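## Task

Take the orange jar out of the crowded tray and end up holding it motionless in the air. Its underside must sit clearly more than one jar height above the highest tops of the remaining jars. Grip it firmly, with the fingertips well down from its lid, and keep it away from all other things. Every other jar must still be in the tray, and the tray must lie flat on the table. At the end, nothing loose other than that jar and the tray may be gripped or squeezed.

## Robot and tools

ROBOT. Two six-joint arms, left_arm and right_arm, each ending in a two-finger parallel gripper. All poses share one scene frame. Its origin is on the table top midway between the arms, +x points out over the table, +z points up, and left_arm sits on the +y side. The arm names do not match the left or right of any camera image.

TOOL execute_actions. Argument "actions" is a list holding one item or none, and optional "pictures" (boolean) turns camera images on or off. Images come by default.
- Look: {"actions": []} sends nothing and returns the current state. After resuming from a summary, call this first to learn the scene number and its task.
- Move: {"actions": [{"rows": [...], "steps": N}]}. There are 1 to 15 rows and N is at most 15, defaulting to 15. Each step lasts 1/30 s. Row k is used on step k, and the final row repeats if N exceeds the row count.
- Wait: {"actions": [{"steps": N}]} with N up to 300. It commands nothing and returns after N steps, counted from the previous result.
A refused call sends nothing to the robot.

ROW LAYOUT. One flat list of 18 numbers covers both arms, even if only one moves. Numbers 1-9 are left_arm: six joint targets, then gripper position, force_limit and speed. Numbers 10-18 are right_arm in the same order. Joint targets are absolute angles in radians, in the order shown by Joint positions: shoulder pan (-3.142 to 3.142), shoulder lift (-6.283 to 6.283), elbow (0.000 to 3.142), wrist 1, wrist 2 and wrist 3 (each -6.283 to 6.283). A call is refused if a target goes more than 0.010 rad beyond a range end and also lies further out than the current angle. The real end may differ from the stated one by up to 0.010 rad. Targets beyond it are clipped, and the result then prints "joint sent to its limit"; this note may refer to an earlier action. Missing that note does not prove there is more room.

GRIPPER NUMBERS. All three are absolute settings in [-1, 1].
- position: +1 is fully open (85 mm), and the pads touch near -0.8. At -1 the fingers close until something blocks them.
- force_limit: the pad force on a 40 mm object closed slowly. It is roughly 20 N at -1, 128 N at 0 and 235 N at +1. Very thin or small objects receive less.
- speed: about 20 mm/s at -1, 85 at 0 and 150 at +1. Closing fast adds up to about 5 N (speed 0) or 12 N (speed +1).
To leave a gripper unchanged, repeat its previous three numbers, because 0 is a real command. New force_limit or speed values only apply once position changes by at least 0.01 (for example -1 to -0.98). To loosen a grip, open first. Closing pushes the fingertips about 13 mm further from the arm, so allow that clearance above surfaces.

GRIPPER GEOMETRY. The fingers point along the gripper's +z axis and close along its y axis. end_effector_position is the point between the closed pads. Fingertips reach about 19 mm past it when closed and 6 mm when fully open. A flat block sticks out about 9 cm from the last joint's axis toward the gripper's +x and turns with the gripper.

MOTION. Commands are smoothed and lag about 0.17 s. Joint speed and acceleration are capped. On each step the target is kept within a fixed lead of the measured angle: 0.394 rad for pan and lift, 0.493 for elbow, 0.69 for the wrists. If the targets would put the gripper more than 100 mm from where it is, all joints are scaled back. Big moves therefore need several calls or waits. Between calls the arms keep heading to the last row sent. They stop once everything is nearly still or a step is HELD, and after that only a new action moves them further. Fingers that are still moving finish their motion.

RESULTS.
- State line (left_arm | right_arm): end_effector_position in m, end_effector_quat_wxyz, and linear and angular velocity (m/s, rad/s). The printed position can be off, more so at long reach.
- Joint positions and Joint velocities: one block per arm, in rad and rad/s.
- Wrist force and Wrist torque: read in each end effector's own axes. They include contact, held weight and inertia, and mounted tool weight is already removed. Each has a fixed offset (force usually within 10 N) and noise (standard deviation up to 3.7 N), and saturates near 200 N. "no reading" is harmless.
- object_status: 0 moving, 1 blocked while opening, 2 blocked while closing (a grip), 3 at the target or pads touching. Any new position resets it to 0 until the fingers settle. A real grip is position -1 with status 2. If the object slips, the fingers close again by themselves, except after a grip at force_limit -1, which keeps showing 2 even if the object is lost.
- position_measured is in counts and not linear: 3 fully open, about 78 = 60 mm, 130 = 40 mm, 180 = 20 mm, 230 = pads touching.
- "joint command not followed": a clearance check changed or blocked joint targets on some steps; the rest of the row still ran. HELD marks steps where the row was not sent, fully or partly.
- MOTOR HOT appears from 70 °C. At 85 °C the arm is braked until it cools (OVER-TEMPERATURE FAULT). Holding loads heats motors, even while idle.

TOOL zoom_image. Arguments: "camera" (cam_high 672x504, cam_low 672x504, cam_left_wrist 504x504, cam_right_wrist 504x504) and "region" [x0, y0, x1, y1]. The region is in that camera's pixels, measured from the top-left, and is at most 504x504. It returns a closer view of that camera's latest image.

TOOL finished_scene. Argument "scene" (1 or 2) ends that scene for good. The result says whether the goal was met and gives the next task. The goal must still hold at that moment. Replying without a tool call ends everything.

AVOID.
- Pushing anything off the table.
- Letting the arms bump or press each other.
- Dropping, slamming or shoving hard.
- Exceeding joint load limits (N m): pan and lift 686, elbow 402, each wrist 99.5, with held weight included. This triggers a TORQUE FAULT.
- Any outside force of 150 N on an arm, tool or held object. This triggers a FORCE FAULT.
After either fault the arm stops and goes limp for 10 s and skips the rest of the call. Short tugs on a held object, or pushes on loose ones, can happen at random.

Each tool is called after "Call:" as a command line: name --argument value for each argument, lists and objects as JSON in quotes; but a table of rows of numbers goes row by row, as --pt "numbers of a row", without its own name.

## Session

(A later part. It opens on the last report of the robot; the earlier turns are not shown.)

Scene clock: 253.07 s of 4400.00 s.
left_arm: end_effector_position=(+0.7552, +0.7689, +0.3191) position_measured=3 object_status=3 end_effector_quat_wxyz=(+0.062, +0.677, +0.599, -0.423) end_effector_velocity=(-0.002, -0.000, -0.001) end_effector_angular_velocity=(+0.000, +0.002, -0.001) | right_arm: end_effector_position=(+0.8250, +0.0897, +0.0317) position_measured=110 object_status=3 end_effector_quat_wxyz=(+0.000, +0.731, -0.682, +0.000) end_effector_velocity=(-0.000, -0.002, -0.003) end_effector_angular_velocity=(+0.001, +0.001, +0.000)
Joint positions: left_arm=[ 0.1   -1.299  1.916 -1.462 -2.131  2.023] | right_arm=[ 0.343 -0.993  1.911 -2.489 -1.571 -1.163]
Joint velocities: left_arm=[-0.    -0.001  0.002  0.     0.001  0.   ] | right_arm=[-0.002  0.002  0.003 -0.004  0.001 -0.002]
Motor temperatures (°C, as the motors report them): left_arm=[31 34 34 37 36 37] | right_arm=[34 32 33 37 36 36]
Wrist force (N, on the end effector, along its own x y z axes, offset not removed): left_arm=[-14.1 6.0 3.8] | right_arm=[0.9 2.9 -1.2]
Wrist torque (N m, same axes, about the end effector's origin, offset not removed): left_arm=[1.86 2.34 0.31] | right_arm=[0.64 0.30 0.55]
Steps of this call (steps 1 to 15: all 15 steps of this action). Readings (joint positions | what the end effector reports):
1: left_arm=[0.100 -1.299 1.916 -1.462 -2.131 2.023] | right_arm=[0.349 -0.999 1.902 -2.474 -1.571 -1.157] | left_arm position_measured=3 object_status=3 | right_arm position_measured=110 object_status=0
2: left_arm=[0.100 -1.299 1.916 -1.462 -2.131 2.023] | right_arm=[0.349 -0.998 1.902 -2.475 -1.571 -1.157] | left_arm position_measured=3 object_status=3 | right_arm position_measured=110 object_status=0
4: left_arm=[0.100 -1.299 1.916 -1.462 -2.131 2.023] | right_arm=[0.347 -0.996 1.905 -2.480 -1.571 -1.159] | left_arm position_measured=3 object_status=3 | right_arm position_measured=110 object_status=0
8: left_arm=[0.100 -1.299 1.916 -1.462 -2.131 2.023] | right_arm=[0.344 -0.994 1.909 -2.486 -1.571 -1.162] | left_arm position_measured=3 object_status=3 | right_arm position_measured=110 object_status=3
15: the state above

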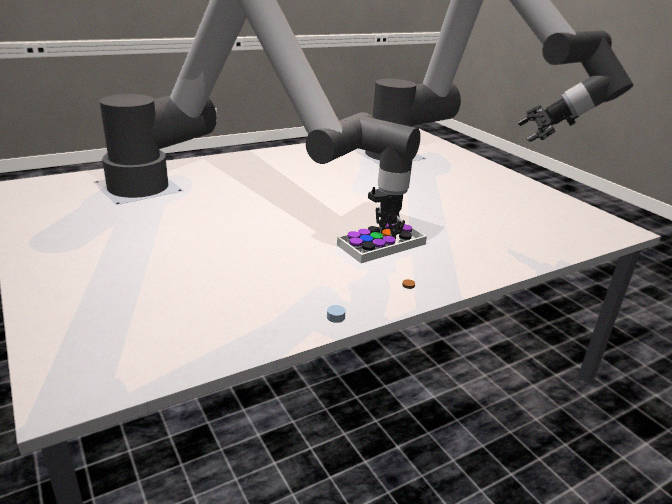

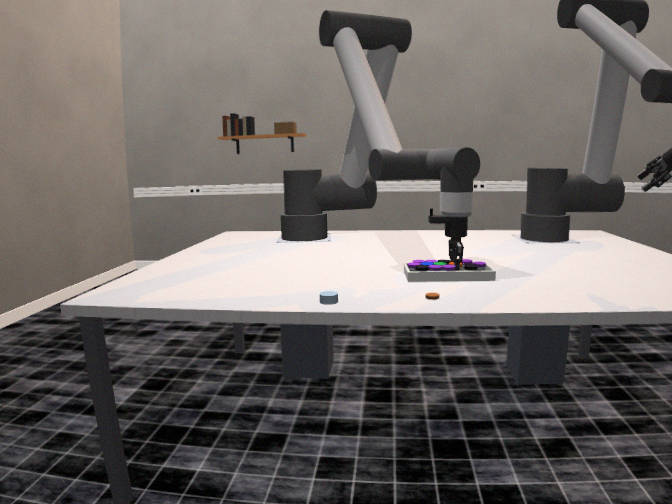

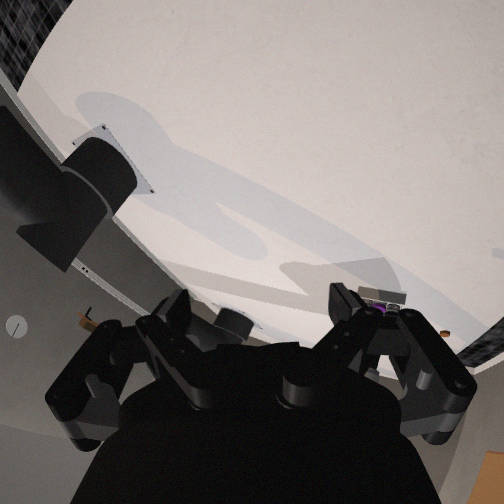

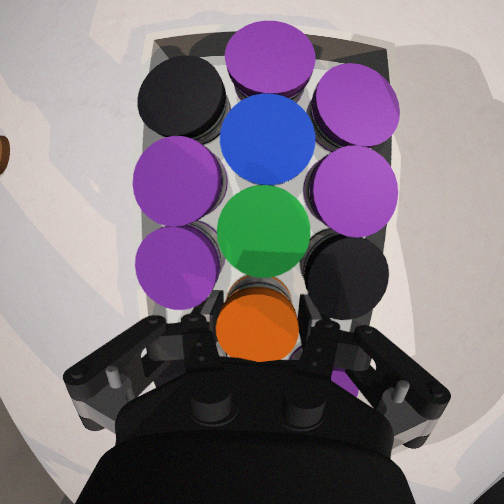

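Call:
execute_actions --actions '[{"rows":[[0.1,-1.299,1.916,-1.462,-2.131,2.023,1,0,0,0.3427,-0.9896,1.9124,-2.4936,-1.571,-1.163,0.15,-0.7,0]],"steps":7}]' --pictures false

Call:
execute_actions --actions '[{"rows":[[0.1,-1.299,1.916,-1.462,-2.131,2.023,1,0,0,0.3427,-0.9896,1.9124,-2.4936,-1.571,-1.163,-0.97,-0.2,-0.5]],"steps":13}]' --pictures false

Call:
execute_actions --actions '[{"rows":[[0.1,-1.299,1.916,-1.462,-2.131,2.023,1,0,0,0.3427,-0.999,1.9097,-2.4815,-1.571,-1.163,-0.97,-0.2,-0.5],[0.1,-1.299,1.916,-1.462,-2.131,2.023,1,0,0,0.3427,-0.999,1.9097,-2.4815,-1.571,-1.163,-0.97,-0.2,-0.5],[0.1,-1.299,1.916,-1.462,-2.131,2.023,1,0,0,0.3427,-1.018,1.904,-2.4568,-1.571,-1.163,-0.97,-0.2,-0.5],[0.1,-1.299,1.916,-1.462,-2.131,2.023,1,0,0,0.3427,-1.018,1.904,-2.4568,-1.571,-1.163,-1,1,-0.5],[0.1,-1.299,1.916,-1.462,-2.131,2.023,1,0,0,0.3427,-1.047,1.8945,-2.4183,-1.571,-1.163,-1,1,-0.5]],"steps":12}]' --pictures false

Call:
execute_actions --actions '[{"rows":[[0.1,-1.299,1.916,-1.462,-2.131,2.023,1,0,0,0.3427,-1.145,1.855,-2.281,-1.571,-1.163,-1,1,-0.5]]}]' --pictures false

Call:
execute_actions --actions '[{"steps":20}]'

Call:
zoom_image --camera "cam_high" --region '[320, 150, 460, 270]'

Scene clock: 264.20 s of 4400.00 s.
left_arm: end_effector_position=(+0.7552, +0.7689, +0.3191) position_measured=3 object_status=3 end_effector_quat_wxyz=(+0.062, +0.677, +0.599, -0.423) end_effector_velocity=(+0.002, -0.000, +0.001) end_effector_angular_velocity=(-0.001, -0.002, -0.001) | right_arm: end_effector_position=(+0.8249, +0.0893, +0.0291) position_measured=110 object_status=3 end_effector_quat_wxyz=(+0.000, +0.731, -0.682, +0.000) end_effector_velocity=(-0.001, -0.000, -0.007) end_effector_angular_velocity=(-0.000, +0.001, -0.000)
Joint positions: left_arm=[ 0.1   -1.299  1.916 -1.462 -2.131  2.023] | right_arm=[ 0.343 -0.99   1.912 -2.493 -1.571 -1.163]
Joint velocities: left_arm=[-0.001  0.    -0.002  0.    -0.001  0.001] | right_arm=[ 0.     0.006  0.003 -0.008  0.     0.001]
Motor temperatures (°C, as the motors report them): left_arm=[31 34 34 37 36 37] | right_arm=[34 32 33 37 36 36]
Wrist force (N, on the end effector, along its own x y z axes, offset not removed): left_arm=[-12.4 3.1 8.7] | right_arm=[1.9 2.8 0.2]
Wrist torque (N m, same axes, about the end effector's origin, offset not removed): left_arm=[1.33 2.07 0.28] | right_arm=[0.56 0.15 0.53]
Steps of this call (steps 1 to 15: the robot went on to your last target; steps 16 to 90: nothing new was sent; then 7.90 s passed at rest; steps 91 to 97: all 7 steps of this action). Readings (joint positions | what the end effector reports):
91: left_arm=[0.100 -1.299 1.916 -1.462 -2.131 2.023] | right_arm=[0.343 -0.992 1.912 -2.490 -1.571 -1.163] | left_arm position_measured=3 object_status=3 | right_arm position_measured=110 object_status=3
92: left_arm=[0.100 -1.299 1.916 -1.462 -2.131 2.023] | right_arm=[0.343 -0.992 1.912 -2.490 -1.571 -1.163] | left_arm position_measured=3 object_status=3 | right_arm position_measured=110 object_status=3
94: left_arm=[0.100 -1.299 1.916 -1.462 -2.131 2.023] | right_arm=[0.343 -0.991 1.912 -2.491 -1.571 -1.163] | left_arm position_measured=3 object_status=3 | right_arm position_measured=110 object_status=3
97: the state above

Scene clock: 264.63 s of 4400.00 s.
left_arm: end_effector_position=(+0.7552, +0.7689, +0.3191) position_measured=3 object_status=3 end_effector_quat_wxyz=(+0.062, +0.677, +0.599, -0.423) end_effector_velocity=(+0.001, -0.000, +0.001) end_effector_angular_velocity=(+0.001, -0.002, -0.001) | right_arm: end_effector_position=(+0.8250, +0.0894, +0.0285) position_measured=127 object_status=0 end_effector_quat_wxyz=(-0.000, +0.731, -0.682, +0.000) end_effector_velocity=(-0.000, +0.001, +0.000) end_effector_angular_velocity=(+0.003, +0.001, +0.001)
Joint positions: left_arm=[ 0.1   -1.299  1.916 -1.462 -2.131  2.023] | right_arm=[ 0.343 -0.99   1.912 -2.494 -1.571 -1.163]
Joint velocities: left_arm=[-0.001 -0.    -0.002 -0.     0.    -0.   ] | right_arm=[ 0.     0.    -0.001 -0.     0.003 -0.001]
Motor temperatures (°C, as the motors report them): left_arm=[31 34 34 37 36 37] | right_arm=[34 32 33 37 36 36]
Wrist force (N, on the end effector, along its own x y z axes, offset not removed): left_arm=[-5.3 4.1 5.2] | right_arm=[5.5 19.6 -40.2]
Wrist torque (N m, same axes, about the end effector's origin, offset not removed): left_arm=[1.56 0.63 0.28] | right_arm=[0.93 0.22 0.45]
Steps of this call (steps 1 to 13: all 13 steps of this action). Readings (joint positions | what the end effector reports):
1: left_arm=[0.100 -1.299 1.916 -1.462 -2.131 2.023] | right_arm=[0.343 -0.990 1.912 -2.493 -1.571 -1.163] | left_arm position_measured=3 object_status=3 | right_arm position_measured=110 object_status=0
2: left_arm=[0.100 -1.299 1.916 -1.462 -2.131 2.023] | right_arm=[0.343 -0.990 1.912 -2.493 -1.571 -1.163] | left_arm position_measured=3 object_status=3 | right_arm position_measured=110 object_status=0
4: left_arm=[0.100 -1.299 1.916 -1.462 -2.131 2.023] | right_arm=[0.343 -0.990 1.912 -2.493 -1.571 -1.163] | left_arm position_measured=3 object_status=3 | right_arm position_measured=114 object_status=0
8: left_arm=[0.100 -1.299 1.916 -1.462 -2.131 2.023] | right_arm=[0.343 -0.990 1.912 -2.494 -1.571 -1.163] | left_arm position_measured=3 object_status=3 | right_arm position_measured=127 object_status=0
13: the state above

Scene clock: 265.03 s of 4400.00 s.
left_arm: end_effector_position=(+0.7552, +0.7689, +0.3191) position_measured=3 object_status=3 end_effector_quat_wxyz=(+0.062, +0.677, +0.599, -0.423) end_effector_velocity=(-0.000, -0.001, +0.001) end_effector_angular_velocity=(+0.000, -0.000, -0.001) | right_arm: end_effector_position=(+0.8255, +0.0896, +0.0789) position_measured=131 object_status=0 end_effector_quat_wxyz=(-0.000, +0.731, -0.682, +0.000) end_effector_velocity=(-0.002, -0.002, +0.079) end_effector_angular_velocity=(-0.002, +0.001, -0.000)
Joint positions: left_arm=[ 0.1   -1.299  1.916 -1.462 -2.131  2.023] | right_arm=[ 0.343 -1.038  1.897 -2.431 -1.571 -1.163]
Joint velocities: left_arm=[-0.001 -0.001  0.     0.     0.    -0.   ] | right_arm=[-0.    -0.075 -0.022  0.099 -0.001  0.   ]
Motor temperatures (°C, as the motors report them): left_arm=[31 34 34 37 36 37] | right_arm=[34 32 33 37 36 36]
Wrist force (N, on the end effector, along its own x y z axes, offset not removed): left_arm=[-12.6 4.3 0.9] | right_arm=[0.1 1.0 2.7]
Wrist torque (N m, same axes, about the end effector's origin, offset not removed): left_arm=[1.53 2.10 0.14] | right_arm=[0.35 0.49 0.65]
Steps of this call (steps 1 to 12: all 12 steps of this action). Readings (joint positions | what the end effector reports):
1: left_arm=[0.100 -1.299 1.916 -1.462 -2.131 2.023] | right_arm=[0.343 -0.990 1.912 -2.494 -1.571 -1.163] | left_arm position_measured=3 object_status=3 | right_arm position_measured=127 object_status=2
2: left_arm=[0.100 -1.299 1.916 -1.462 -2.131 2.023] | right_arm=[0.343 -0.990 1.912 -2.493 -1.571 -1.163] | left_arm position_measured=3 object_status=3 | right_arm position_measured=127 object_status=2
4: left_arm=[0.100 -1.299 1.916 -1.462 -2.131 2.023] | right_arm=[0.343 -0.994 1.911 -2.488 -1.571 -1.163] | left_arm position_measured=3 object_status=3 | right_arm position_measured=127 object_status=0
8: left_arm=[0.100 -1.299 1.916 -1.462 -2.131 2.023] | right_arm=[0.343 -1.020 1.903 -2.454 -1.571 -1.163] | left_arm position_measured=3 object_status=3 | right_arm position_measured=131 object_status=0
12: the state above

Scene clock: 265.53 s of 4400.00 s.
left_arm: end_effector_position=(+0.7552, +0.7689, +0.3191) position_measured=3 object_status=3 end_effector_quat_wxyz=(+0.062, +0.677, +0.599, -0.423) end_effector_velocity=(+0.001, +0.001, +0.000) end_effector_angular_velocity=(-0.000, +0.000, +0.002) | right_arm: end_effector_position=(+0.8217, +0.0876, +0.1942) position_measured=131 object_status=2 end_effector_quat_wxyz=(-0.000, +0.731, -0.682, +0.000) end_effector_velocity=(-0.004, -0.002, +0.037) end_effector_angular_velocity=(-0.001, +0.003, -0.001)
Joint positions: left_arm=[ 0.1   -1.299  1.916 -1.462 -2.131  2.023] | right_arm=[ 0.343 -1.141  1.857 -2.287 -1.571 -1.163]
Joint velocities: left_arm=[ 0.002  0.001 -0.001  0.    -0.    -0.   ] | right_arm=[ 0.    -0.034 -0.014  0.05   0.001  0.001]
Motor temperatures (°C, as the motors report them): left_arm=[31 34 34 37 36 37] | right_arm=[34 32 33 37 36 36]
Wrist force (N, on the end effector, along its own x y z axes, offset not removed): left_arm=[-10.2 2.6 1.4] | right_arm=[1.0 2.8 3.9]
Wrist torque (N m, same axes, about the end effector's origin, offset not removed): left_arm=[1.04 1.80 0.38] | right_arm=[0.66 0.36 0.66]
Steps of this call (steps 1 to 15: all 15 steps of this action). Readings (joint positions | what the end effector reports):
1: left_arm=[0.100 -1.299 1.916 -1.462 -2.131 2.023] | right_arm=[0.343 -1.040 1.897 -2.428 -1.571 -1.163] | left_arm position_measured=3 object_status=3 | right_arm position_measured=131 object_status=0
2: left_arm=[0.100 -1.299 1.916 -1.462 -2.131 2.023] | right_arm=[0.343 -1.044 1.895 -2.423 -1.571 -1.163] | left_arm position_measured=3 object_status=3 | right_arm position_measured=131 object_status=2
4: left_arm=[0.100 -1.299 1.916 -1.462 -2.131 2.023] | right_arm=[0.343 -1.071 1.883 -2.388 -1.571 -1.163] | left_arm position_measured=3 object_status=3 | right_arm position_measured=131 object_status=2
8: left_arm=[0.100 -1.299 1.916 -1.462 -2.131 2.023] | right_arm=[0.343 -1.118 1.865 -2.321 -1.571 -1.163] | left_arm position_measured=3 object_status=3 | right_arm position_measured=131 object_status=2
15: the state above

Scene clock: 266.20 s of 4400.00 s.
left_arm: end_effector_position=(+0.7552, +0.7689, +0.3191) position_measured=3 object_status=3 end_effector_quat_wxyz=(+0.062, +0.677, +0.599, -0.423) end_effector_velocity=(+0.001, +0.000, -0.000) end_effector_angular_velocity=(+0.000, -0.001, -0.000) | right_arm: end_effector_position=(+0.8211, +0.0873, +0.1988) position_measured=131 object_status=2 end_effector_quat_wxyz=(-0.000, +0.731, -0.682, +0.000) end_effector_velocity=(+0.001, -0.000, +0.001) end_effector_angular_velocity=(-0.001, -0.002, -0.000)
Joint positions: left_arm=[ 0.1   -1.299  1.916 -1.462 -2.131  2.023] | right_arm=[ 0.343 -1.145  1.855 -2.281 -1.571 -1.163]
Joint velocities: left_arm=[ 0.     0.    -0.001 -0.     0.     0.001] | right_arm=[-0.    -0.    -0.001 -0.    -0.001  0.   ]
Motor temperatures (°C, as the motors report them): left_arm=[31 34 34 37 36 37] | right_arm=[34 32 33 37 36 36]
Wrist force (N, on the end effector, along its own x y z axes, offset not removed): left_arm=[-9.8 -2.1 1.4] | right_arm=[0.8 3.2 5.0]
Wrist torque (N m, same axes, about the end effector's origin, offset not removed): left_arm=[0.15 1.70 0.37] | right_arm=[0.69 0.42 0.66]
Steps of this call (steps 1 to 15: the robot went on to your last target; steps 16 to 20: nothing new was sent). Readings (joint positions | what the end effector reports):
1: left_arm=[0.100 -1.299 1.916 -1.462 -2.131 2.023] | right_arm=[0.343 -1.142 1.856 -2.286 -1.571 -1.163] | left_arm position_measured=3 object_status=3 | right_arm position_measured=131 object_status=2
2: left_arm=[0.100 -1.299 1.916 -1.462 -2.131 2.023] | right_arm=[0.343 -1.142 1.856 -2.285 -1.571 -1.163] | left_arm position_measured=3 object_status=3 | right_arm position_measured=131 object_status=2
4: left_arm=[0.100 -1.299 1.916 -1.462 -2.131 2.023] | right_arm=[0.343 -1.144 1.856 -2.283 -1.571 -1.163] | left_arm position_measured=3 object_status=3 | right_arm position_measured=131 object_status=2
8: left_arm=[0.100 -1.299 1.916 -1.462 -2.131 2.023] | right_arm=[0.343 -1.144 1.855 -2.282 -1.571 -1.163] | left_arm position_measured=3 object_status=3 | right_arm position_measured=131 object_status=2
20: the state above
All arms were judged still, so your last target was given up. Only a new action makes them travel on or press farther. Fingers that are still opening or closing keep moving.

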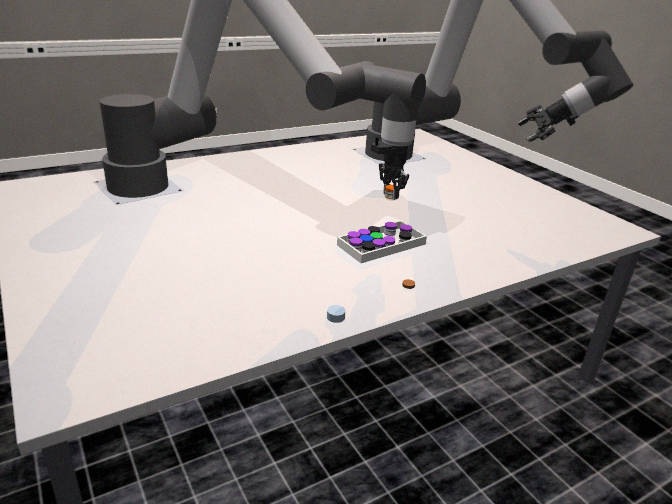

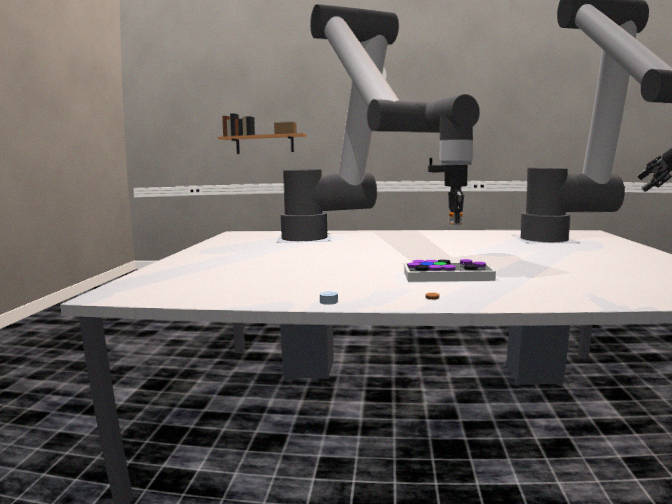

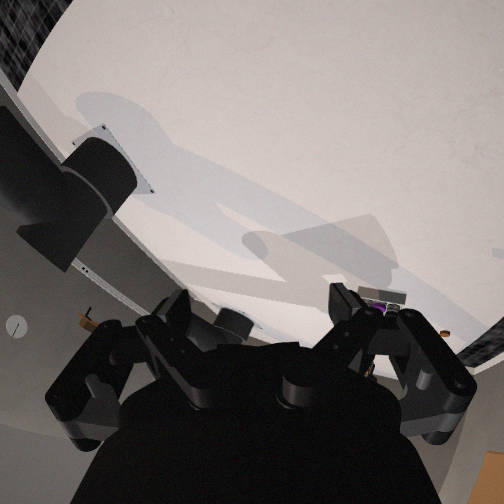

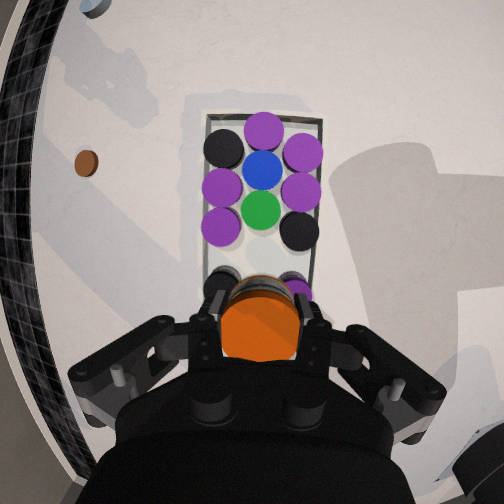

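Region (320, 150, 460, 270) of cam_high's 672x504 image, scaled by 3.600, with more detail than that image has; it fills the top 432 rows of this view, and the rest is white.

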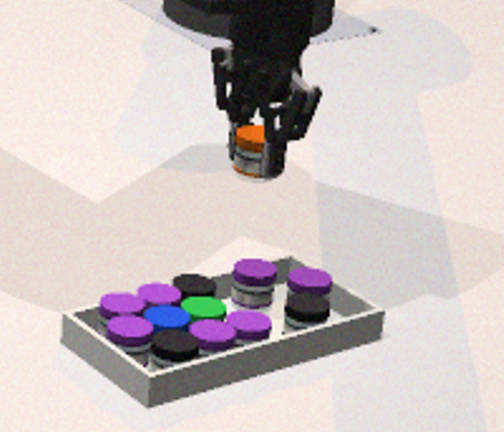

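Call:
finished_scene --scene 1

The scene is finished: the task was done.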